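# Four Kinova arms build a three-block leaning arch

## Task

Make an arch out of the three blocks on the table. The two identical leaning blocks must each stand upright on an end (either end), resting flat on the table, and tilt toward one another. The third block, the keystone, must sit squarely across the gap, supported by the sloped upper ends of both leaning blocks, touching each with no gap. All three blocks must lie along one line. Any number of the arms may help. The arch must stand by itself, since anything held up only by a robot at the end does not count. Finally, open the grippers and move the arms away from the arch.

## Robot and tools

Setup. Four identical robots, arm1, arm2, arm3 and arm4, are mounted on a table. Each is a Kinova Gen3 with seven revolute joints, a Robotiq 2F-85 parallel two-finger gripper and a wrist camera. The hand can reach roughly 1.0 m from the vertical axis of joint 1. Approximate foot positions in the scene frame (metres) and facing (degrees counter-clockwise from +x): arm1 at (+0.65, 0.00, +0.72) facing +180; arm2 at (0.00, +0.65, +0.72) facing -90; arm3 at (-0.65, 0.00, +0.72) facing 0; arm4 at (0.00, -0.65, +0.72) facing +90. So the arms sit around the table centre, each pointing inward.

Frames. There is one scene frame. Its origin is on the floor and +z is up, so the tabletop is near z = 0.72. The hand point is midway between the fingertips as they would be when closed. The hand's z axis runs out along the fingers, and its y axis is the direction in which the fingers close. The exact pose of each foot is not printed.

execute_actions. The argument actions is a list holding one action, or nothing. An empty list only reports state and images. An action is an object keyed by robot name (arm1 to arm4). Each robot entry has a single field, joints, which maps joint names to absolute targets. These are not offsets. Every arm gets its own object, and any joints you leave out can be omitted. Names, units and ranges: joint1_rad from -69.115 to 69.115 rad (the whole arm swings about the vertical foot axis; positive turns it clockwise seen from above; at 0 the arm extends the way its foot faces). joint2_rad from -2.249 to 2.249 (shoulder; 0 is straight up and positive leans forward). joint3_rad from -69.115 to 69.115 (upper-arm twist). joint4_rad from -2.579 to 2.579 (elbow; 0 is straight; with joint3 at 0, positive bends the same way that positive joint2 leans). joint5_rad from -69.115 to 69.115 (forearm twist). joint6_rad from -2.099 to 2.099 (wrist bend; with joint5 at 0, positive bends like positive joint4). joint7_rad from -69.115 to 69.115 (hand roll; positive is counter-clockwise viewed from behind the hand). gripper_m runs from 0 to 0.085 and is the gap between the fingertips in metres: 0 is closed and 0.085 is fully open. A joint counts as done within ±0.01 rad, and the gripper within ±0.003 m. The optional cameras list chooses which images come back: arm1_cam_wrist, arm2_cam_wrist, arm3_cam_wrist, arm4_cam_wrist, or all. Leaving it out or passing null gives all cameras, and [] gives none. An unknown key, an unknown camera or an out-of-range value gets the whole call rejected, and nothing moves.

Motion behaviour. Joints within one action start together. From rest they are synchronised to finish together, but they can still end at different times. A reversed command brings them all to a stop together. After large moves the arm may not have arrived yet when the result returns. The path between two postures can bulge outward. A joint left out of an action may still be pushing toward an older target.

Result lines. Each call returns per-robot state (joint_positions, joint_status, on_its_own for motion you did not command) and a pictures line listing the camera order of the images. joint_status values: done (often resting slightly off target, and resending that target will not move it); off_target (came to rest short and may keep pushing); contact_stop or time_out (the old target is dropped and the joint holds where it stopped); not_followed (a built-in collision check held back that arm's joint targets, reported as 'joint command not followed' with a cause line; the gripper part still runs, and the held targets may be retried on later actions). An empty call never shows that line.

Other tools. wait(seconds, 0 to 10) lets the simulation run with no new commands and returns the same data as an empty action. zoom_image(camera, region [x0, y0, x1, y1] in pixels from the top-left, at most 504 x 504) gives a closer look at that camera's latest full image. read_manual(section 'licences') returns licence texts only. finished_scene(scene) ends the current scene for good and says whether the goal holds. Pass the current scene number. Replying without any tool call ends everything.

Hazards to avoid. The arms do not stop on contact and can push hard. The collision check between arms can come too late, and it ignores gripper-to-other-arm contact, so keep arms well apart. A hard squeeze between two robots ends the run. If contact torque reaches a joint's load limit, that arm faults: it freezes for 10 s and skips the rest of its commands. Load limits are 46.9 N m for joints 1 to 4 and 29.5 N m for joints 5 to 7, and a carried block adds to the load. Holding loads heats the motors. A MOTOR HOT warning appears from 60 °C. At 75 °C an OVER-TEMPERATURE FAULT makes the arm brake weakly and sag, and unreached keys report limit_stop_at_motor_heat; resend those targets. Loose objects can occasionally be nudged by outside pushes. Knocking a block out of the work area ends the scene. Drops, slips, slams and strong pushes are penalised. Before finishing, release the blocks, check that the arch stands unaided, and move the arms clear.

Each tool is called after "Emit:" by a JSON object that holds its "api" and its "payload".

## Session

Emit:
{"api": "execute_actions", "payload": {"actions": []}}

Scene clock: 0.00 s.
arm1.joint_positions: joint1_rad=-0.011 joint2_rad=-0.400 joint3_rad=-0.074 joint4_rad=+1.514 joint5_rad=-0.031 joint6_rad=+2.022 joint7_rad=+1.476 gripper_m=+0.085
arm1.joint_status: not commanded
arm1.hand: x=+0.5300 y=+0.0013 z=+1.2559 quat_wxyz=(-0.002, -1.000, -0.004, +0.000) (m; scene frame)
arm2.joint_positions: joint1_rad=-0.009 joint2_rad=-0.397 joint3_rad=-0.073 joint4_rad=+1.513 joint5_rad=-0.029 joint6_rad=+2.026 joint7_rad=+1.479 gripper_m=+0.085
arm2.joint_status: not commanded
arm2.hand: x=+0.0059 y=+0.5361 z=+1.2513 quat_wxyz=(+0.002, -0.700, -0.714, +0.007) (m; scene frame)
arm3.joint_positions: joint1_rad=-0.010 joint2_rad=-0.394 joint3_rad=-0.079 joint4_rad=+1.511 joint5_rad=-0.030 joint6_rad=+2.023 joint7_rad=+1.475 gripper_m=+0.085
arm3.joint_status: not commanded
arm3.hand: x=-0.5303 y=+0.0025 z=+1.2566 quat_wxyz=(+0.001, +0.016, -1.000, +0.000) (m; scene frame)
arm4.joint_positions: joint1_rad=-0.007 joint2_rad=-0.397 joint3_rad=-0.074 joint4_rad=+1.513 joint5_rad=-0.034 joint6_rad=+2.022 joint7_rad=+1.476 gripper_m=+0.085
arm4.joint_status: not commanded
arm4.hand: x=+0.0052 y=-0.5314 z=+1.3163 quat_wxyz=(+0.000, +0.691, -0.723, -0.002) (m; scene frame)
pictures: arm1_cam_wrist, arm2_cam_wrist, arm3_cam_wrist, arm4_cam_wrist
Images, in order (width x height): arm1_cam_wrist 504x504, arm2_cam_wrist 504x504, arm3_cam_wrist 504x504, arm4_cam_wrist 504x504.

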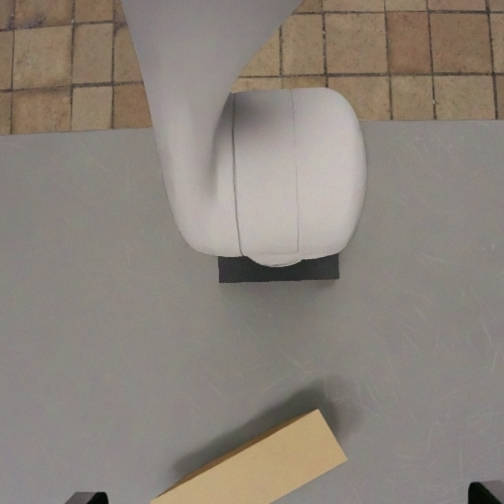

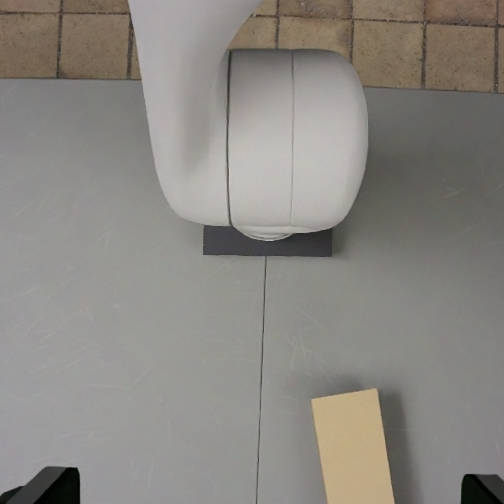

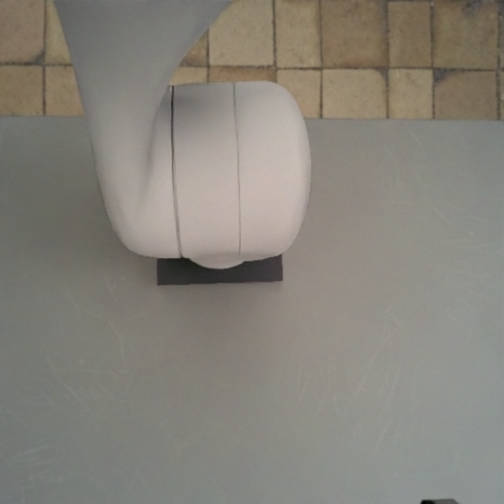

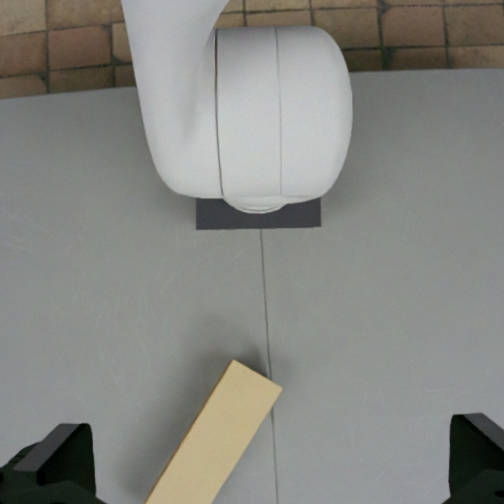

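Emit:
{"api": "execute_actions", "payload": {"actions": [{"arm1":{"joints":{"joint1_rad":0,"joint2_rad":0.1,"joint3_rad":0,"joint4_rad":1.4,"joint5_rad":0,"joint6_rad":1.6416,"joint7_rad":1.571}},"arm3":{"joints":{"joint1_rad":0.55,"joint2_rad":-1.3,"joint3_rad":0,"joint4_rad":-1.8416,"joint5_rad":0.42,"joint6_rad":-1.55,"joint7_rad":-1.571}},"arm2":{"joints":{"joint1_rad":-0.3,"joint2_rad":0.15,"joint3_rad":0,"joint4_rad":1.35,"joint5_rad":0,"joint6_rad":1.6416,"joint7_rad":1.571}},"arm4":{"joints":{"joint1_rad":0,"joint2_rad":0.2,"joint3_rad":0,"joint4_rad":1.4,"joint5_rad":0,"joint6_rad":1.5416,"joint7_rad":1.571}}}]}}

Scene clock: 4.90 s.
arm1.joint_positions: joint1_rad=+0.000 joint2_rad=+0.100 joint3_rad=+0.000 joint4_rad=+1.400 joint5_rad=+0.000 joint6_rad=+1.642 joint7_rad=+1.571 gripper_m=+0.085
arm1.joint_status: all done
arm1.hand: x=+0.2946 y=+0.0228 z=+1.1695 quat_wxyz=(-0.002, -1.000, -0.005, -0.002) (m; scene frame)
arm2.joint_positions: joint1_rad=-0.300 joint2_rad=+0.150 joint3_rad=+0.000 joint4_rad=+1.350 joint5_rad=+0.000 joint6_rad=+1.642 joint7_rad=+1.571 gripper_m=+0.085
arm2.joint_status: all done
arm2.hand: x=+0.0996 y=+0.2900 z=+1.1641 quat_wxyz=(+0.002, -0.584, -0.811, +0.006) (m; scene frame)
arm3.joint_positions: joint1_rad=+0.550 joint2_rad=-1.300 joint3_rad=+0.000 joint4_rad=-1.842 joint5_rad=+0.420 joint6_rad=-1.550 joint7_rad=-1.571 gripper_m=+0.085
arm3.joint_status: all done
arm3.hand: x=-0.7066 y=+0.1484 z=+0.8341 quat_wxyz=(+0.033, +0.714, -0.036, +0.698) (m; scene frame)
arm4.joint_positions: joint1_rad=+0.000 joint2_rad=+0.200 joint3_rad=+0.000 joint4_rad=+1.400 joint5_rad=+0.000 joint6_rad=+1.542 joint7_rad=+1.571 gripper_m=+0.085
arm4.joint_status: all done
arm4.hand: x=+0.0406 y=-0.2554 z=+1.1932 quat_wxyz=(+0.000, +0.693, -0.721, +0.000) (m; scene frame)
pictures: arm1_cam_wrist, arm2_cam_wrist, arm3_cam_wrist, arm4_cam_wrist
Images, in order (width x height): arm1_cam_wrist 504x504, arm2_cam_wrist 504x504, arm3_cam_wrist 504x504, arm4_cam_wrist 504x504.

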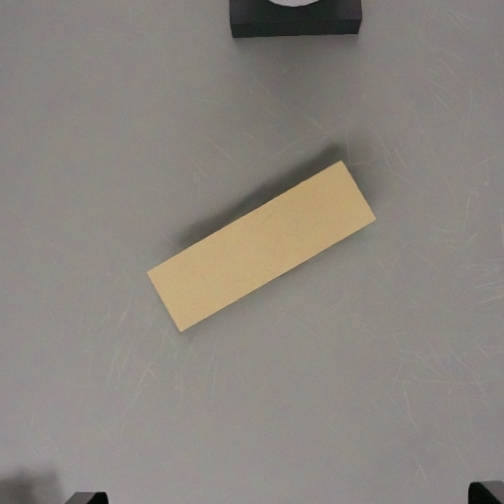

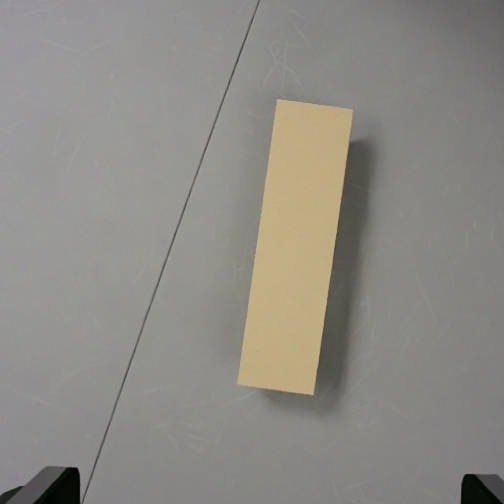

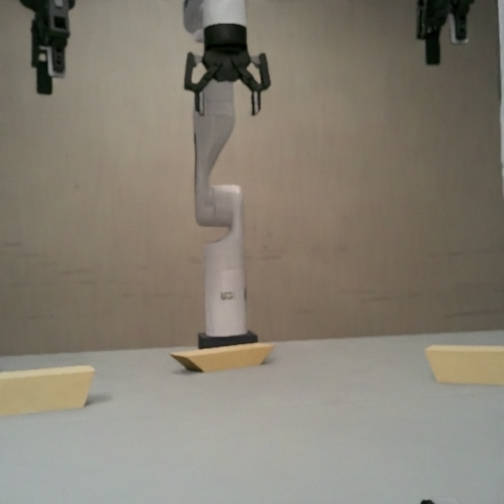

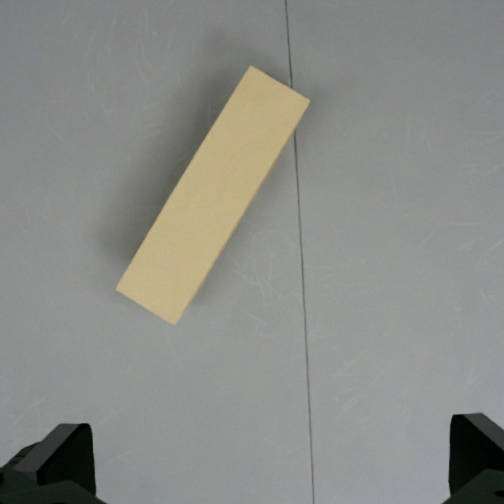

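Emit:
{"api": "execute_actions", "payload": {"actions": [{"arm1":{"joints":{"joint1_rad":0.068,"joint2_rad":0.298,"joint4_rad":2.3733,"joint6_rad":0.47,"joint7_rad":0.589}},"arm2":{"joints":{"joint1_rad":-0.373,"joint2_rad":0.359,"joint4_rad":2.2443,"joint6_rad":0.538,"joint7_rad":1.365}},"arm4":{"joints":{"joint1_rad":0.128,"joint2_rad":0.546,"joint4_rad":2.287,"joint6_rad":0.308,"joint7_rad":1.16}}}]}}

Scene clock: 8.13 s.
arm1.joint_positions: joint1_rad=+0.068 joint2_rad=+0.298 joint3_rad=+0.000 joint4_rad=+2.373 joint5_rad=+0.000 joint6_rad=+0.470 joint7_rad=+0.589 gripper_m=+0.085
arm1.joint_status: all done
arm1.hand: x=+0.3874 y=+0.0405 z=+0.8509 quat_wxyz=(-0.001, -0.868, +0.497, -0.003) (m; scene frame)
arm2.joint_positions: joint1_rad=-0.373 joint2_rad=+0.359 joint3_rad=+0.000 joint4_rad=+2.244 joint5_rad=+0.000 joint6_rad=+0.538 joint7_rad=+1.365 gripper_m=+0.085
arm2.joint_status: all done
arm2.hand: x=+0.0970 y=+0.3579 z=+0.8493 quat_wxyz=(+0.001, -0.637, -0.771, +0.006) (m; scene frame)
arm3.joint_positions: joint1_rad=+0.550 joint2_rad=-1.300 joint3_rad=+0.000 joint4_rad=-1.842 joint5_rad=+0.420 joint6_rad=-1.550 joint7_rad=-1.571 gripper_m=+0.085
arm3.joint_status: not commanded
arm3.hand: x=-0.7066 y=+0.1484 z=+0.8341 quat_wxyz=(+0.033, +0.714, -0.036, +0.698) (m; scene frame)
arm4.joint_positions: joint1_rad=+0.128 joint2_rad=+0.546 joint3_rad=+0.000 joint4_rad=+2.287 joint5_rad=+0.000 joint6_rad=+0.308 joint7_rad=+1.160 gripper_m=+0.085
arm4.joint_status: all done
arm4.hand: x=+0.0768 y=-0.3463 z=+0.8501 quat_wxyz=(+0.000, +0.476, -0.879, +0.000) (m; scene frame)
pictures: arm1_cam_wrist, arm2_cam_wrist, arm3_cam_wrist, arm4_cam_wrist
Images, in order (width x height): arm1_cam_wrist 504x504, arm2_cam_wrist 504x504, arm3_cam_wrist 504x504, arm4_cam_wrist 504x504.

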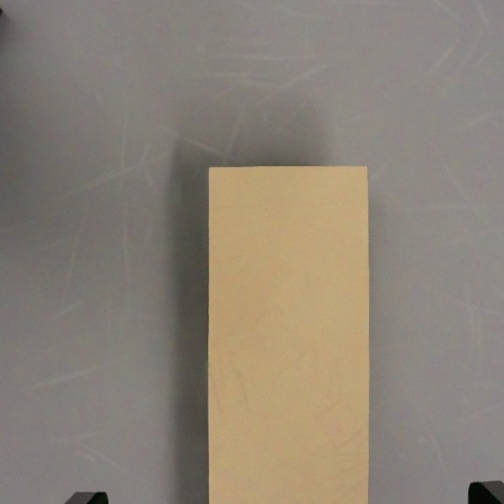

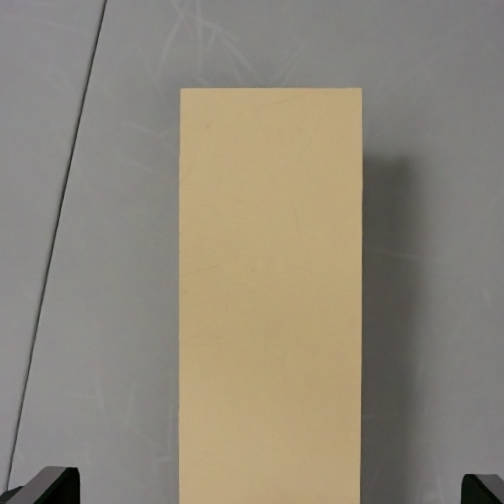

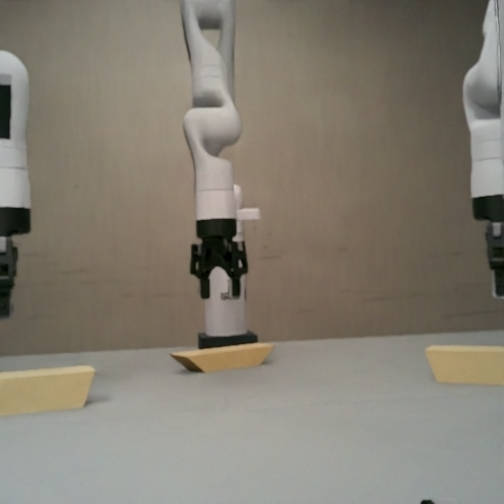

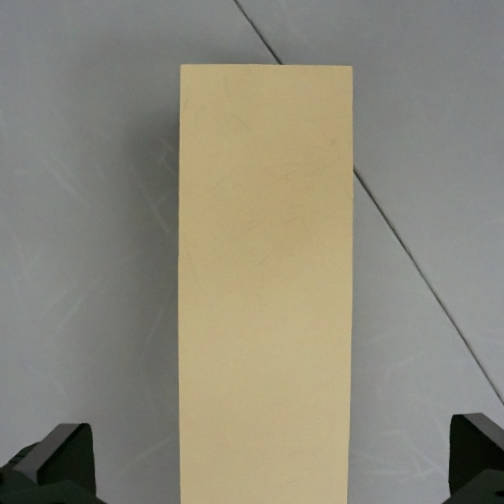

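Emit:
{"api": "execute_actions", "payload": {"actions": [{"arm1":{"joints":{"joint2_rad":0.642,"joint4_rad":2.4549,"joint6_rad":0.045,"joint7_rad":0.575}},"arm2":{"joints":{"joint2_rad":0.648,"joint4_rad":2.3176,"joint6_rad":0.176}},"arm4":{"joints":{"joint2_rad":0.854,"joint4_rad":2.2978,"joint6_rad":-0.01,"joint7_rad":1.145}}}], "cameras": []}}

Emit:
{"api": "execute_actions", "payload": {"actions": [{"arm1":{"joints":{"gripper_m":0.04}},"arm2":{"joints":{"gripper_m":0.04}},"arm4":{"joints":{"gripper_m":0.04}}}], "cameras": ["arm3_cam_wrist"]}}

Emit:
{"api": "execute_actions", "payload": {"actions": [{"arm1":{"joints":{"joint2_rad":0.15,"joint4_rad":2.1,"joint6_rad":0.89,"joint7_rad":0.3}},"arm2":{"joints":{"joint1_rad":-0.2,"joint2_rad":0.3,"joint4_rad":2.3,"joint6_rad":0.176,"joint7_rad":1.549}},"arm4":{"joints":{"joint2_rad":0.5,"joint4_rad":2.3,"joint7_rad":1.591}}}], "cameras": []}}

Emit:
{"api": "execute_actions", "payload": {"actions": [{"arm1":{"joints":{"joint1_rad":-0.062,"joint2_rad":0.925,"joint4_rad":0.59,"joint6_rad":1.626,"joint7_rad":-0.037}},"arm2":{"joints":{"joint1_rad":-0.018,"joint2_rad":1.032,"joint4_rad":2.427,"joint6_rad":-1.515}},"arm4":{"joints":{"joint1_rad":-0.074,"joint2_rad":1.376,"joint4_rad":2.484,"joint6_rad":-1.945}}}]}}

Emit:
{"api": "zoom_image", "payload": {"camera": "arm3_cam_wrist", "region": [190,170,390,280]}}

Emit:
{"api": "zoom_image", "payload": {"camera": "arm3_cam_wrist", "region": [140,330,460,440]}}

Scene clock: 10.87 s.
arm1.joint_positions: joint1_rad=+0.068 joint2_rad=+0.642 joint3_rad=+0.000 joint4_rad=+2.455 joint5_rad=+0.000 joint6_rad=+0.045 joint7_rad=+0.575 gripper_m=+0.085
arm1.joint_status: all done
arm1.hand: x=+0.3879 y=+0.0402 z=+0.7519 quat_wxyz=(-0.001, -0.864, +0.503, -0.003) (m; scene frame)
arm2.joint_positions: joint1_rad=-0.373 joint2_rad=+0.648 joint3_rad=+0.000 joint4_rad=+2.318 joint5_rad=+0.000 joint6_rad=+0.176 joint7_rad=+1.365 gripper_m=+0.085
arm2.joint_status: all done
arm2.hand: x=+0.0960 y=+0.3572 z=+0.7513 quat_wxyz=(+0.001, -0.637, -0.771, +0.006) (m; scene frame)
arm3.joint_positions: joint1_rad=+0.550 joint2_rad=-1.300 joint3_rad=+0.000 joint4_rad=-1.842 joint5_rad=+0.420 joint6_rad=-1.550 joint7_rad=-1.571 gripper_m=+0.085
arm3.joint_status: not commanded
arm3.hand: x=-0.7066 y=+0.1484 z=+0.8341 quat_wxyz=(+0.033, +0.714, -0.036, +0.698) (m; scene frame)
arm4.joint_positions: joint1_rad=+0.128 joint2_rad=+0.854 joint3_rad=+0.000 joint4_rad=+2.298 joint5_rad=+0.000 joint6_rad=-0.010 joint7_rad=+1.145 gripper_m=+0.085
arm4.joint_status: all done
arm4.hand: x=+0.0767 y=-0.3466 z=+0.7521 quat_wxyz=(+0.000, +0.470, -0.883, +0.000) (m; scene frame)
pictures: none
No camera images: the call's "cameras" was empty. Leave "cameras" out to get every camera's image.

Scene clock: 11.70 s.
arm1.joint_positions: joint1_rad=+0.068 joint2_rad=+0.639 joint3_rad=+0.000 joint4_rad=+2.456 joint5_rad=+0.000 joint6_rad=+0.046 joint7_rad=+0.575 gripper_m=+0.057
arm1.joint_status: gripper_m off_target (ended at +0.057, target +0.040)
arm1.hand: x=+0.3878 y=+0.0401 z=+0.7527 quat_wxyz=(-0.001, -0.864, +0.503, -0.002) (m; scene frame)
arm2.joint_positions: joint1_rad=-0.373 joint2_rad=+0.646 joint3_rad=+0.000 joint4_rad=+2.318 joint5_rad=+0.000 joint6_rad=+0.177 joint7_rad=+1.365 gripper_m=+0.058
arm2.joint_status: gripper_m off_target (ended at +0.058, target +0.040)
arm2.hand: x=+0.0962 y=+0.3571 z=+0.7519 quat_wxyz=(+0.001, -0.637, -0.771, +0.006) (m; scene frame)
arm3.joint_positions: joint1_rad=+0.550 joint2_rad=-1.300 joint3_rad=+0.000 joint4_rad=-1.842 joint5_rad=+0.420 joint6_rad=-1.550 joint7_rad=-1.571 gripper_m=+0.085
arm3.joint_status: not commanded
arm3.hand: x=-0.7066 y=+0.1484 z=+0.8341 quat_wxyz=(+0.033, +0.714, -0.036, +0.698) (m; scene frame)
arm4.joint_positions: joint1_rad=+0.128 joint2_rad=+0.852 joint3_rad=+0.000 joint4_rad=+2.299 joint5_rad=+0.000 joint6_rad=-0.009 joint7_rad=+1.145 gripper_m=+0.058
arm4.joint_status: gripper_m off_target (ended at +0.058, target +0.040)
arm4.hand: x=+0.0768 y=-0.3466 z=+0.7527 quat_wxyz=(+0.000, +0.469, -0.883, +0.000) (m; scene frame)
pictures: arm3_cam_wrist
Images, in order (width x height): arm3_cam_wrist 504x504.

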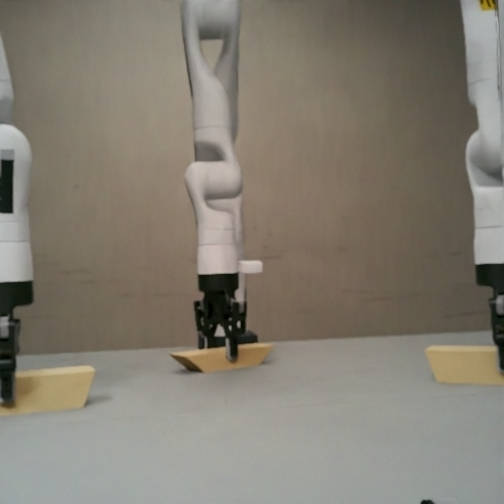

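Scene clock: 13.57 s.
arm1.joint_positions: joint1_rad=+0.068 joint2_rad=+0.151 joint3_rad=+0.000 joint4_rad=+2.101 joint5_rad=+0.000 joint6_rad=+0.890 joint7_rad=+0.300 gripper_m=+0.057
arm1.joint_status: all done
arm1.hand: x=+0.3456 y=+0.0433 z=+0.9468 quat_wxyz=(+0.000, -0.787, +0.616, -0.003) (m; scene frame)
arm2.joint_positions: joint1_rad=-0.200 joint2_rad=+0.302 joint3_rad=+0.000 joint4_rad=+2.302 joint5_rad=+0.000 joint6_rad=+0.177 joint7_rad=+1.549 gripper_m=+0.058
arm2.joint_status: all done
arm2.hand: x=+0.0643 y=+0.2610 z=+0.8780 quat_wxyz=(-0.140, -0.622, -0.762, +0.116) (m; scene frame)
arm3.joint_positions: joint1_rad=+0.550 joint2_rad=-1.300 joint3_rad=+0.000 joint4_rad=-1.842 joint5_rad=+0.420 joint6_rad=-1.550 joint7_rad=-1.571 gripper_m=+0.085
arm3.joint_status: not commanded
arm3.hand: x=-0.7066 y=+0.1484 z=+0.8341 quat_wxyz=(+0.033, +0.714, -0.036, +0.698) (m; scene frame)
arm4.joint_positions: joint1_rad=+0.128 joint2_rad=+0.502 joint3_rad=+0.000 joint4_rad=+2.301 joint5_rad=+0.000 joint6_rad=-0.009 joint7_rad=+1.591 gripper_m=+0.058
arm4.joint_status: all done
arm4.hand: x=+0.0932 y=-0.2492 z=+0.8808 quat_wxyz=(-0.133, +0.643, -0.746, -0.110) (m; scene frame)
pictures: none
No camera images: the call's "cameras" was empty. Leave "cameras" out to get every camera's image.

Scene clock: 16.43 s.
arm1.joint_positions: joint1_rad=-0.062 joint2_rad=+0.926 joint3_rad=+0.000 joint4_rad=+0.591 joint5_rad=+0.000 joint6_rad=+1.626 joint7_rad=-0.037 gripper_m=+0.057
arm1.joint_status: all done
arm1.hand: x=+0.0012 y=-0.0212 z=+0.9971 quat_wxyz=(+0.001, -0.719, +0.695, -0.003) (m; scene frame)
arm2.joint_positions: joint1_rad=-0.018 joint2_rad=+1.035 joint3_rad=+0.000 joint4_rad=+2.428 joint5_rad=+0.000 joint6_rad=-1.512 joint7_rad=+1.549 gripper_m=+0.058
arm2.joint_status: all done
arm2.hand: x=-0.0018 y=+0.1006 z=+0.8403 quat_wxyz=(-0.408, -0.577, -0.591, +0.389) (m; scene frame)
arm3.joint_positions: joint1_rad=+0.550 joint2_rad=-1.300 joint3_rad=+0.000 joint4_rad=-1.842 joint5_rad=+0.420 joint6_rad=-1.550 joint7_rad=-1.571 gripper_m=+0.085
arm3.joint_status: not commanded
arm3.hand: x=-0.7066 y=+0.1484 z=+0.8341 quat_wxyz=(+0.033, +0.714, -0.036, +0.698) (m; scene frame)
arm4.joint_positions: joint1_rad=-0.074 joint2_rad=+1.379 joint3_rad=+0.000 joint4_rad=+2.485 joint5_rad=+0.000 joint6_rad=-1.942 joint7_rad=+1.591 gripper_m=+0.058
arm4.joint_status: all done
arm4.hand: x=+0.0075 y=-0.1537 z=+0.8388 quat_wxyz=(-0.402, +0.595, -0.564, -0.408) (m; scene frame)
pictures: arm1_cam_wrist, arm2_cam_wrist, arm3_cam_wrist, arm4_cam_wrist
Images, in order (width x height): arm1_cam_wrist 504x504, arm2_cam_wrist 504x504, arm3_cam_wrist 504x504, arm4_cam_wrist 504x504.

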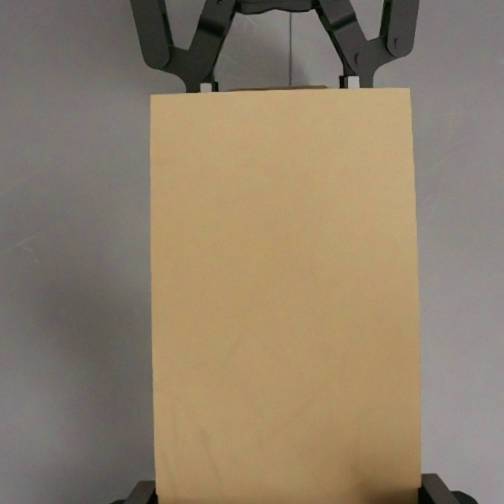

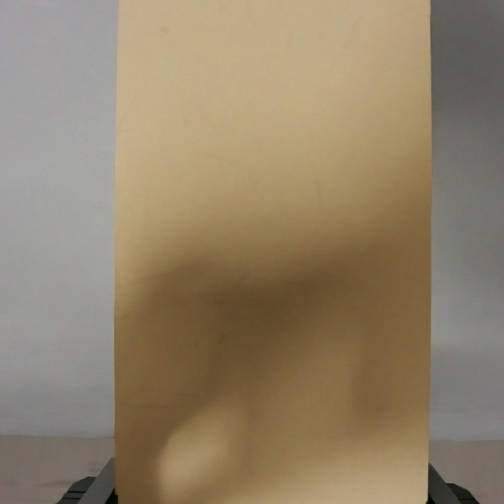

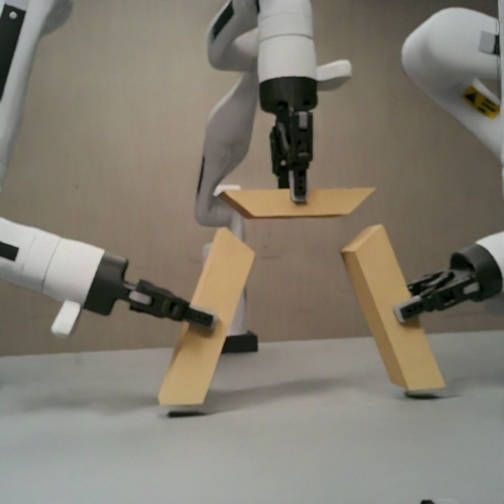

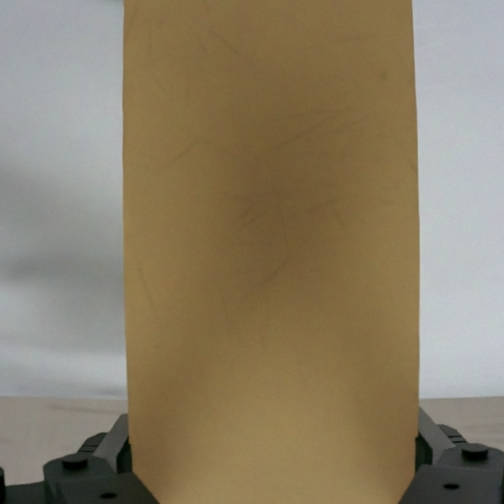

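Region (190, 170, 390, 280) of arm3_cam_wrist's 504x504 image, scaled by 2.520; it fills the top 277 rows of this view, and the rest is white.

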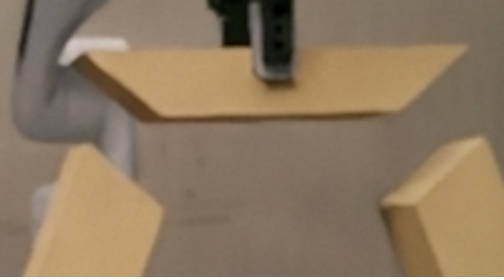

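Region (140, 330, 460, 440) of arm3_cam_wrist's 504x504 image, scaled by 1.575; it fills the top 173 rows of this view, and the rest is white.

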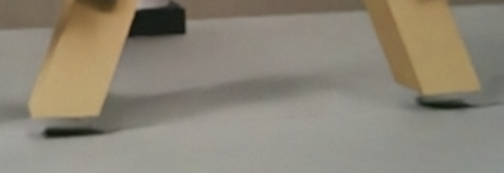

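Emit:
{"api": "execute_actions", "payload": {"actions": [{"arm1":{"joints":{"joint2_rad":0.933,"joint4_rad":0.709,"joint6_rad":1.499}},"arm2":{"joints":{"joint2_rad":1.076,"joint4_rad":2.408,"joint6_rad":-1.552}},"arm4":{"joints":{"joint2_rad":1.387,"joint4_rad":2.447,"joint6_rad":-1.919}}}], "cameras": ["arm1_cam_wrist","arm3_cam_wrist"]}}

Emit:
{"api": "zoom_image", "payload": {"camera": "arm3_cam_wrist", "region": [190,190,390,300]}}

Emit:
{"api": "zoom_image", "payload": {"camera": "arm3_cam_wrist", "region": [130,350,250,430]}}

Emit:
{"api": "zoom_image", "payload": {"camera": "arm3_cam_wrist", "region": [360,340,480,420]}}

Scene clock: 18.20 s.
arm1.joint_positions: joint1_rad=-0.062 joint2_rad=+0.935 joint3_rad=+0.000 joint4_rad=+0.710 joint5_rad=+0.000 joint6_rad=+1.499 joint7_rad=-0.037 gripper_m=+0.057
arm1.joint_status: all done
arm1.hand: x=-0.0003 y=-0.0214 z=+0.9544 quat_wxyz=(+0.001, -0.719, +0.695, -0.003) (m; scene frame)
arm2.joint_positions: joint1_rad=-0.018 joint2_rad=+1.079 joint3_rad=+0.000 joint4_rad=+2.409 joint5_rad=+0.000 joint6_rad=-1.549 joint7_rad=+1.549 gripper_m=+0.058
arm2.joint_status: all done
arm2.hand: x=-0.0018 y=+0.0975 z=+0.8303 quat_wxyz=(-0.411, -0.574, -0.589, +0.392) (m; scene frame)
arm3.joint_positions: joint1_rad=+0.550 joint2_rad=-1.300 joint3_rad=+0.000 joint4_rad=-1.842 joint5_rad=+0.420 joint6_rad=-1.550 joint7_rad=-1.571 gripper_m=+0.085
arm3.joint_status: not commanded
arm3.hand: x=-0.7066 y=+0.1484 z=+0.8341 quat_wxyz=(+0.033, +0.714, -0.036, +0.698) (m; scene frame)
arm4.joint_positions: joint1_rad=-0.074 joint2_rad=+1.390 joint3_rad=+0.000 joint4_rad=+2.448 joint5_rad=+0.000 joint6_rad=-1.916 joint7_rad=+1.591 gripper_m=+0.058
arm4.joint_status: all done
arm4.hand: x=+0.0073 y=-0.1467 z=+0.8289 quat_wxyz=(-0.402, +0.595, -0.564, -0.408) (m; scene frame)
pictures: arm1_cam_wrist, arm3_cam_wrist
Images, in order (width x height): arm1_cam_wrist 504x504, arm3_cam_wrist 504x504.

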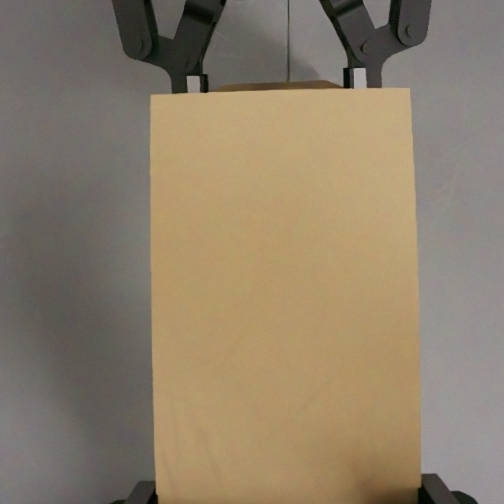

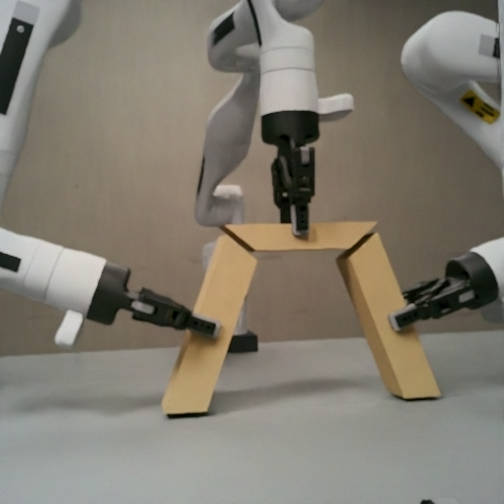

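Region (190, 190, 390, 300) of arm3_cam_wrist's 504x504 image, scaled by 2.520; it fills the top 277 rows of this view, and the rest is white.

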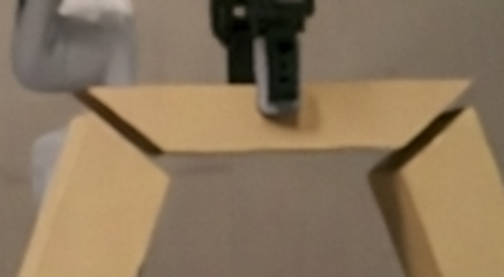

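Region (130, 350, 250, 430) of arm3_cam_wrist's 504x504 image, scaled by 4.200.

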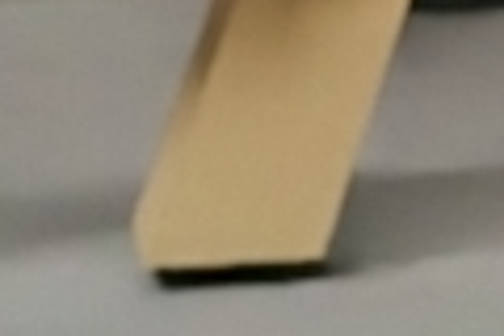

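Region (360, 340, 480, 420) of arm3_cam_wrist's 504x504 image, scaled by 4.200.

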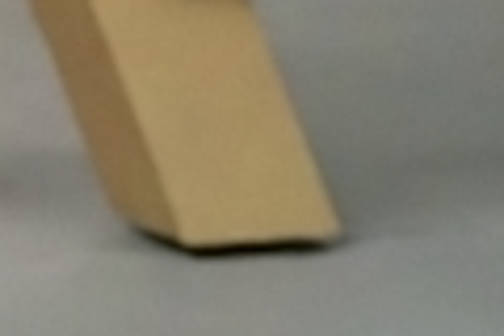

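Emit:
{"api": "execute_actions", "payload": {"actions": [{"arm1":{"joints":{"joint4_rad":0.762,"joint6_rad":1.446}},"arm2":{"joints":{"joint2_rad":1.111,"joint4_rad":2.4005,"joint6_rad":-1.5915}},"arm4":{"joints":{"joint2_rad":1.399,"joint4_rad":2.438,"joint6_rad":-1.922}}}], "cameras": ["arm1_cam_wrist","arm3_cam_wrist"]}}

Emit:
{"api": "zoom_image", "payload": {"camera": "arm3_cam_wrist", "region": [150,210,450,430]}}

Scene clock: 19.47 s.
arm1.joint_positions: joint1_rad=-0.062 joint2_rad=+0.934 joint3_rad=+0.000 joint4_rad=+0.763 joint5_rad=+0.000 joint6_rad=+1.446 joint7_rad=-0.037 gripper_m=+0.057
arm1.joint_status: all done
arm1.hand: x=+0.0014 y=-0.0213 z=+0.9381 quat_wxyz=(+0.001, -0.719, +0.695, -0.003) (m; scene frame)
arm2.joint_positions: joint1_rad=-0.018 joint2_rad=+1.114 joint3_rad=+0.000 joint4_rad=+2.402 joint5_rad=+0.000 joint6_rad=-1.589 joint7_rad=+1.549 gripper_m=+0.058
arm2.joint_status: all done
arm2.hand: x=-0.0018 y=+0.0975 z=+0.8237 quat_wxyz=(-0.415, -0.572, -0.587, +0.396) (m; scene frame)
arm3.joint_positions: joint1_rad=+0.550 joint2_rad=-1.300 joint3_rad=+0.000 joint4_rad=-1.842 joint5_rad=+0.420 joint6_rad=-1.550 joint7_rad=-1.571 gripper_m=+0.085
arm3.joint_status: not commanded
arm3.hand: x=-0.7066 y=+0.1484 z=+0.8341 quat_wxyz=(+0.033, +0.714, -0.036, +0.698) (m; scene frame)
arm4.joint_positions: joint1_rad=-0.074 joint2_rad=+1.402 joint3_rad=+0.000 joint4_rad=+2.439 joint5_rad=+0.000 joint6_rad=-1.919 joint7_rad=+1.591 gripper_m=+0.058
arm4.joint_status: all done
arm4.hand: x=+0.0072 y=-0.1467 z=+0.8243 quat_wxyz=(-0.402, +0.595, -0.564, -0.408) (m; scene frame)
pictures: arm1_cam_wrist, arm3_cam_wrist
Images, in order (width x height): arm1_cam_wrist 504x504, arm3_cam_wrist 504x504.

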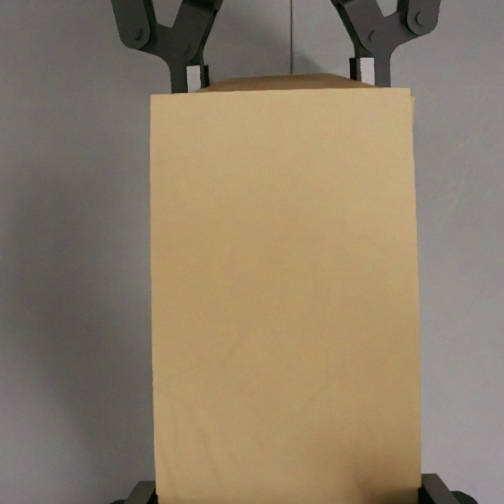

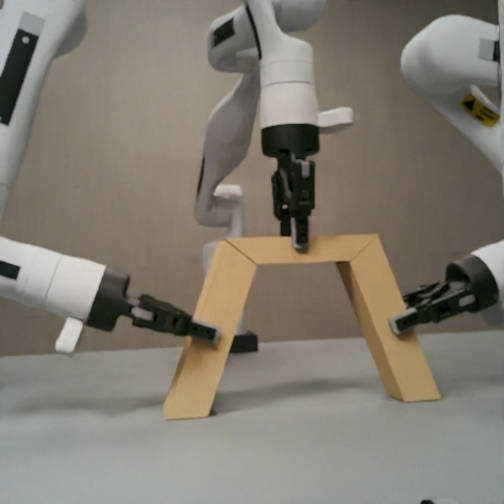

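Region (150, 210, 450, 430) of arm3_cam_wrist's 504x504 image, scaled by 1.680; it fills the top 370 rows of this view, and the rest is white.

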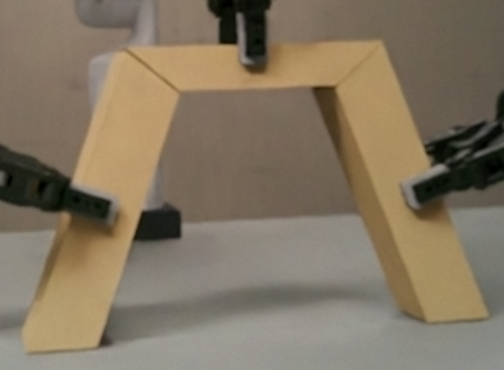

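Emit:
{"api": "execute_actions", "payload": {"actions": [{"arm1":{"joints":{"joint2_rad":0.938,"joint4_rad":0.760,"joint6_rad":1.443}},"arm2":{"joints":{"joint6_rad":-1.585}},"arm4":{"joints":{"joint2_rad":1.403,"joint4_rad":2.435,"joint6_rad":-1.923,"joint7_rad":1.583}}}], "cameras": []}}

Emit:
{"api": "execute_actions", "payload": {"actions": [{"arm1":{"joints":{"gripper_m":0.085}}}], "cameras": ["arm3_cam_wrist"]}}

Emit:
{"api": "execute_actions", "payload": {"actions": [{"arm1":{"joints":{"joint4_rad":0.6,"joint6_rad":1.6}},"arm2":{"joints":{"gripper_m":0.085}},"arm4":{"joints":{"gripper_m":0.085}}}], "cameras": ["arm3_cam_wrist"]}}

Emit:
{"api": "execute_actions", "payload": {"actions": [{"arm1":{"joints":{"joint2_rad":0.5,"joint4_rad":0.7,"joint6_rad":1.8}},"arm2":{"joints":{"joint2_rad":0.55,"joint4_rad":2.56,"joint6_rad":-1.0}},"arm4":{"joints":{"joint2_rad":0.75,"joint4_rad":2.57,"joint6_rad":-1.2}}}]}}

Emit:
{"api": "zoom_image", "payload": {"camera": "arm3_cam_wrist", "region": [150,210,450,430]}}

Scene clock: 20.53 s.
arm1.joint_positions: joint1_rad=-0.062 joint2_rad=+0.939 joint3_rad=+0.000 joint4_rad=+0.761 joint5_rad=+0.000 joint6_rad=+1.443 joint7_rad=-0.037 gripper_m=+0.057
arm1.joint_status: all done
arm1.hand: x=+0.0003 y=-0.0211 z=+0.9357 quat_wxyz=(+0.001, -0.719, +0.695, -0.003) (m; scene frame)
arm2.joint_positions: joint1_rad=-0.018 joint2_rad=+1.113 joint3_rad=+0.000 joint4_rad=+2.401 joint5_rad=+0.000 joint6_rad=-1.583 joint7_rad=+1.549 gripper_m=+0.058
arm2.joint_status: all done
arm2.hand: x=-0.0019 y=+0.0978 z=+0.8225 quat_wxyz=(-0.414, -0.573, -0.588, +0.394) (m; scene frame)
arm3.joint_positions: joint1_rad=+0.550 joint2_rad=-1.300 joint3_rad=+0.000 joint4_rad=-1.842 joint5_rad=+0.420 joint6_rad=-1.550 joint7_rad=-1.571 gripper_m=+0.085
arm3.joint_status: not commanded
arm3.hand: x=-0.7066 y=+0.1484 z=+0.8341 quat_wxyz=(+0.033, +0.714, -0.036, +0.698) (m; scene frame)
arm4.joint_positions: joint1_rad=-0.074 joint2_rad=+1.406 joint3_rad=+0.000 joint4_rad=+2.436 joint5_rad=+0.000 joint6_rad=-1.920 joint7_rad=+1.583 gripper_m=+0.058
arm4.joint_status: all done
arm4.hand: x=+0.0071 y=-0.1468 z=+0.8226 quat_wxyz=(-0.400, +0.593, -0.566, -0.410) (m; scene frame)
pictures: none
No camera images: the call's "cameras" was empty. Leave "cameras" out to get every camera's image.

Scene clock: 21.50 s.
arm1.joint_positions: joint1_rad=-0.062 joint2_rad=+0.938 joint3_rad=+0.000 joint4_rad=+0.760 joint5_rad=+0.000 joint6_rad=+1.443 joint7_rad=-0.037 gripper_m=+0.085
arm1.joint_status: all done
arm1.hand: x=-0.0001 y=-0.0215 z=+0.9366 quat_wxyz=(+0.000, -0.719, +0.695, -0.003) (m; scene frame)
arm2.joint_positions: joint1_rad=-0.018 joint2_rad=+1.113 joint3_rad=+0.000 joint4_rad=+2.401 joint5_rad=+0.000 joint6_rad=-1.583 joint7_rad=+1.549 gripper_m=+0.058
arm2.joint_status: not commanded
arm2.hand: x=-0.0019 y=+0.0978 z=+0.8225 quat_wxyz=(-0.414, -0.573, -0.588, +0.394) (m; scene frame)
arm3.joint_positions: joint1_rad=+0.550 joint2_rad=-1.300 joint3_rad=+0.000 joint4_rad=-1.842 joint5_rad=+0.420 joint6_rad=-1.550 joint7_rad=-1.571 gripper_m=+0.085
arm3.joint_status: not commanded
arm3.hand: x=-0.7066 y=+0.1484 z=+0.8341 quat_wxyz=(+0.033, +0.714, -0.036, +0.698) (m; scene frame)
arm4.joint_positions: joint1_rad=-0.074 joint2_rad=+1.406 joint3_rad=+0.000 joint4_rad=+2.436 joint5_rad=+0.000 joint6_rad=-1.920 joint7_rad=+1.583 gripper_m=+0.058
arm4.joint_status: not commanded
arm4.hand: x=+0.0073 y=-0.1468 z=+0.8226 quat_wxyz=(-0.400, +0.593, -0.566, -0.409) (m; scene frame)
pictures: arm3_cam_wrist
Images, in order (width x height): arm3_cam_wrist 504x504.

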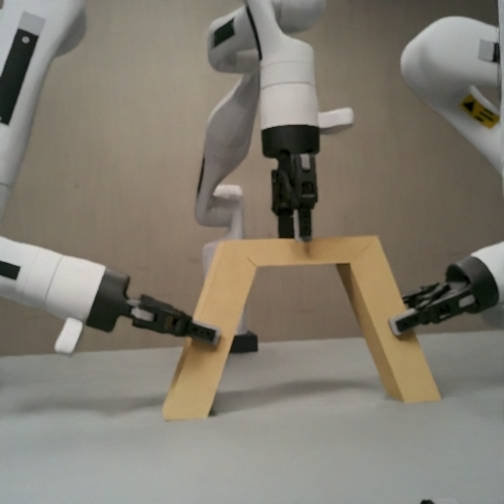

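Scene clock: 22.70 s.
arm1.joint_positions: joint1_rad=-0.062 joint2_rad=+0.938 joint3_rad=+0.000 joint4_rad=+0.600 joint5_rad=+0.000 joint6_rad=+1.600 joint7_rad=-0.037 gripper_m=+0.085
arm1.joint_status: all done
arm1.hand: x=-0.0036 y=-0.0216 z=+0.9868 quat_wxyz=(-0.001, -0.719, +0.695, -0.002) (m; scene frame)
arm2.joint_positions: joint1_rad=-0.018 joint2_rad=+1.111 joint3_rad=+0.000 joint4_rad=+2.400 joint5_rad=+0.000 joint6_rad=-1.585 joint7_rad=+1.549 gripper_m=+0.085
arm2.joint_status: all done
arm2.hand: x=-0.0019 y=+0.0967 z=+0.8246 quat_wxyz=(-0.415, -0.572, -0.586, +0.396) (m; scene frame)
arm3.joint_positions: joint1_rad=+0.550 joint2_rad=-1.300 joint3_rad=+0.000 joint4_rad=-1.842 joint5_rad=+0.420 joint6_rad=-1.550 joint7_rad=-1.571 gripper_m=+0.085
arm3.joint_status: not commanded
arm3.hand: x=-0.7066 y=+0.1484 z=+0.8341 quat_wxyz=(+0.033, +0.714, -0.036, +0.698) (m; scene frame)
arm4.joint_positions: joint1_rad=-0.074 joint2_rad=+1.403 joint3_rad=+0.000 joint4_rad=+2.435 joint5_rad=+0.000 joint6_rad=-1.923 joint7_rad=+1.583 gripper_m=+0.085
arm4.joint_status: all done
arm4.hand: x=+0.0072 y=-0.1452 z=+0.8253 quat_wxyz=(-0.402, +0.592, -0.565, -0.412) (m; scene frame)
pictures: arm3_cam_wrist
Images, in order (width x height): arm3_cam_wrist 504x504.

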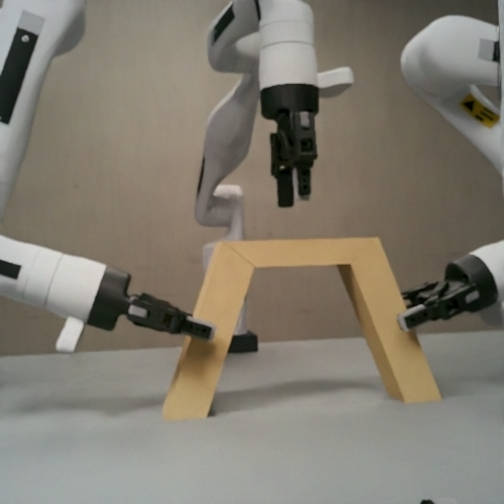

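Scene clock: 24.77 s.
arm1.joint_positions: joint1_rad=-0.062 joint2_rad=+0.500 joint3_rad=+0.000 joint4_rad=+0.700 joint5_rad=+0.000 joint6_rad=+1.800 joint7_rad=-0.037 gripper_m=+0.085
arm1.joint_status: all done
arm1.hand: x=+0.1112 y=-0.0123 z=+1.2143 quat_wxyz=(-0.053, -0.718, +0.693, +0.044) (m; scene frame)
arm2.joint_positions: joint1_rad=-0.018 joint2_rad=+0.550 joint3_rad=+0.000 joint4_rad=+2.560 joint5_rad=+0.000 joint6_rad=-1.000 joint7_rad=+1.549 gripper_m=+0.085
arm2.joint_status: all done
arm2.hand: x=-0.0032 y=+0.1556 z=+0.9236 quat_wxyz=(-0.359, -0.607, -0.621, +0.343) (m; scene frame)
arm3.joint_positions: joint1_rad=+0.550 joint2_rad=-1.300 joint3_rad=+0.000 joint4_rad=-1.842 joint5_rad=+0.420 joint6_rad=-1.550 joint7_rad=-1.571 gripper_m=+0.085
arm3.joint_status: not commanded
arm3.hand: x=-0.7066 y=+0.1484 z=+0.8341 quat_wxyz=(+0.033, +0.714, -0.036, +0.698) (m; scene frame)
arm4.joint_positions: joint1_rad=-0.074 joint2_rad=+0.750 joint3_rad=+0.000 joint4_rad=+2.570 joint5_rad=+0.000 joint6_rad=-1.200 joint7_rad=+1.583 gripper_m=+0.085
arm4.joint_status: all done
arm4.hand: x=+0.0076 y=-0.1549 z=+0.9372 quat_wxyz=(-0.341, +0.631, -0.602, -0.350) (m; scene frame)
pictures: arm1_cam_wrist, arm2_cam_wrist, arm3_cam_wrist, arm4_cam_wrist
Images, in order (width x height): arm1_cam_wrist 504x504, arm2_cam_wrist 504x504, arm3_cam_wrist 504x504, arm4_cam_wrist 504x504.

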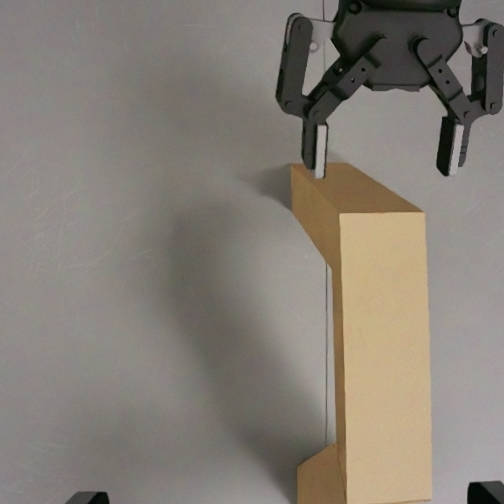

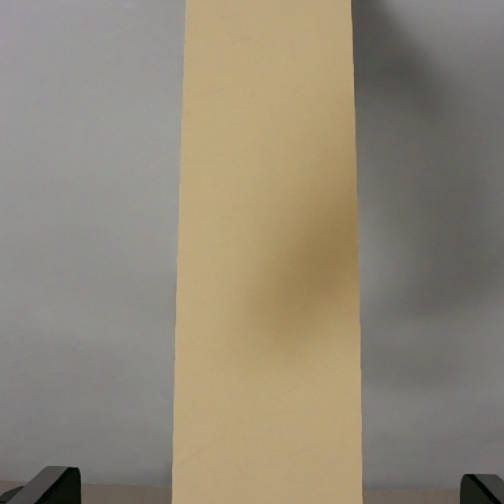

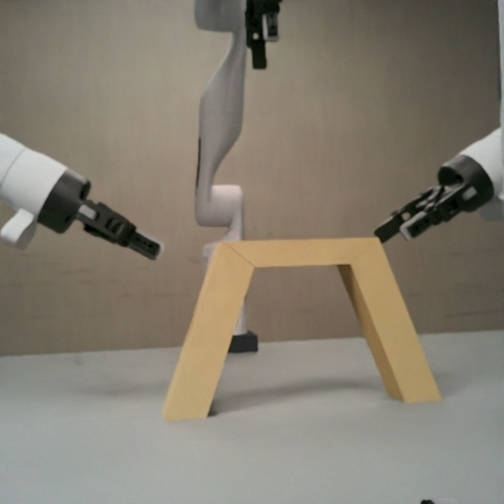

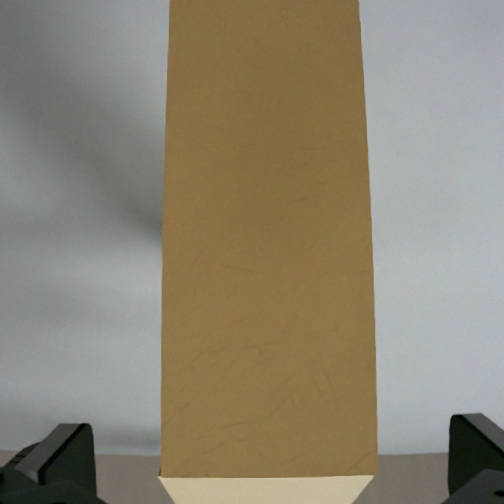

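Region (150, 210, 450, 430) of arm3_cam_wrist's 504x504 image, scaled by 1.680; it fills the top 370 rows of this view, and the rest is white.

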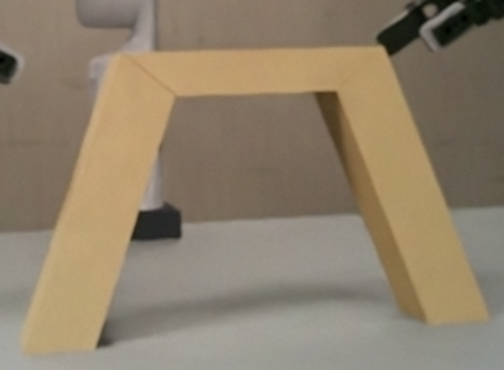

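Emit:
{"api": "execute_actions", "payload": {"actions": [{"arm2":{"joints":{"joint2_rad":0.0,"joint6_rad":-0.5}},"arm4":{"joints":{"joint2_rad":0.1,"joint6_rad":-0.45}}}]}}

Scene clock: 26.93 s.
arm1.joint_positions: joint1_rad=-0.062 joint2_rad=+0.500 joint3_rad=+0.000 joint4_rad=+0.700 joint5_rad=+0.000 joint6_rad=+1.800 joint7_rad=-0.037 gripper_m=+0.085
arm1.joint_status: not commanded
arm1.hand: x=+0.1112 y=-0.0123 z=+1.2143 quat_wxyz=(-0.053, -0.718, +0.693, +0.044) (m; scene frame)
arm2.joint_positions: joint1_rad=-0.018 joint2_rad=+0.000 joint3_rad=+0.000 joint4_rad=+2.560 joint5_rad=+0.000 joint6_rad=-0.500 joint7_rad=+1.549 gripper_m=+0.085
arm2.joint_status: all done
arm2.hand: x=-0.0040 y=+0.2060 z=+1.0504 quat_wxyz=(-0.374, -0.598, -0.612, +0.358) (m; scene frame)
arm3.joint_positions: joint1_rad=+0.550 joint2_rad=-1.300 joint3_rad=+0.000 joint4_rad=-1.842 joint5_rad=+0.420 joint6_rad=-1.550 joint7_rad=-1.571 gripper_m=+0.085
arm3.joint_status: not commanded
arm3.hand: x=-0.7066 y=+0.1484 z=+0.8341 quat_wxyz=(+0.033, +0.714, -0.036, +0.698) (m; scene frame)
arm4.joint_positions: joint1_rad=-0.074 joint2_rad=+0.100 joint3_rad=+0.000 joint4_rad=+2.570 joint5_rad=+0.000 joint6_rad=-0.450 joint7_rad=+1.583 gripper_m=+0.085
arm4.joint_status: all done
arm4.hand: x=+0.0099 y=-0.2185 z=+1.0516 quat_wxyz=(-0.311, +0.648, -0.618, -0.318) (m; scene frame)
pictures: arm1_cam_wrist, arm2_cam_wrist, arm3_cam_wrist, arm4_cam_wrist
Images, in order (width x height): arm1_cam_wrist 504x504, arm2_cam_wrist 504x504, arm3_cam_wrist 504x504, arm4_cam_wrist 504x504.

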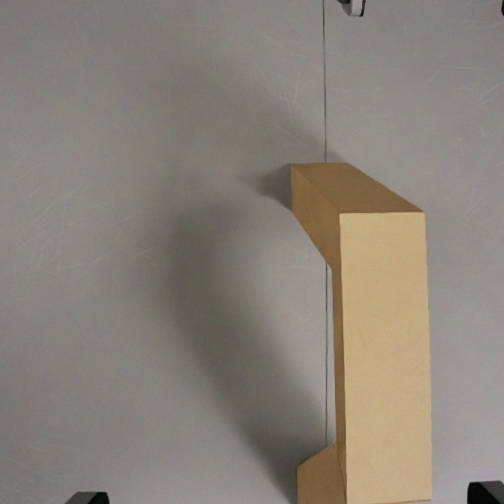

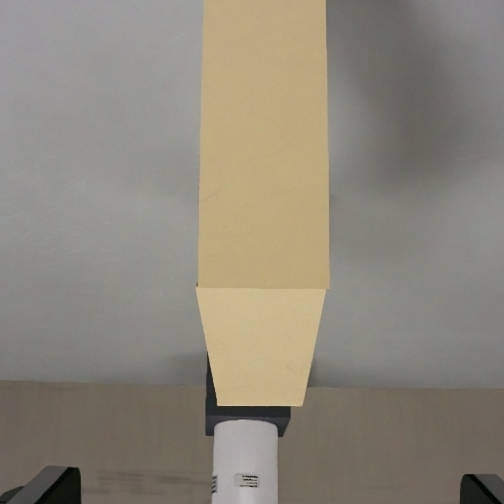

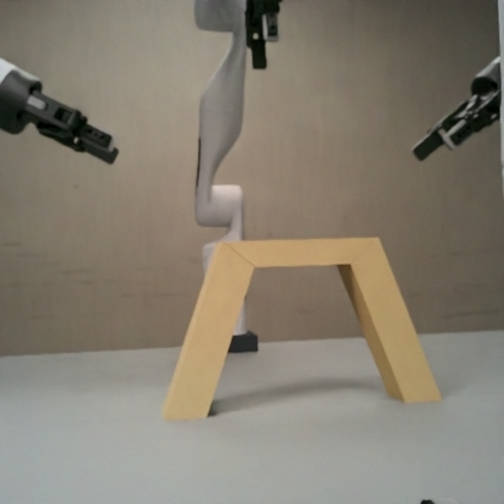

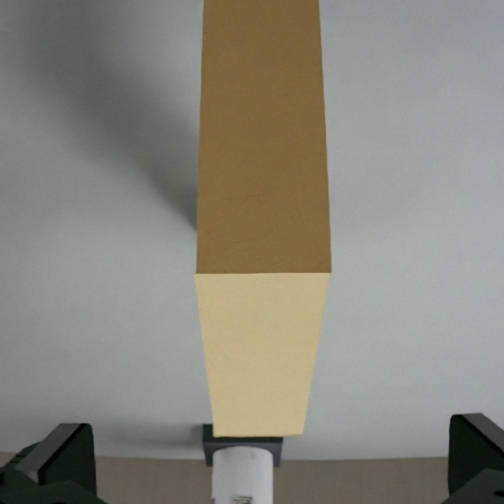

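Emit:
{"api": "finished_scene", "payload": {"scene": 2}}

The scene is finished: the task was done.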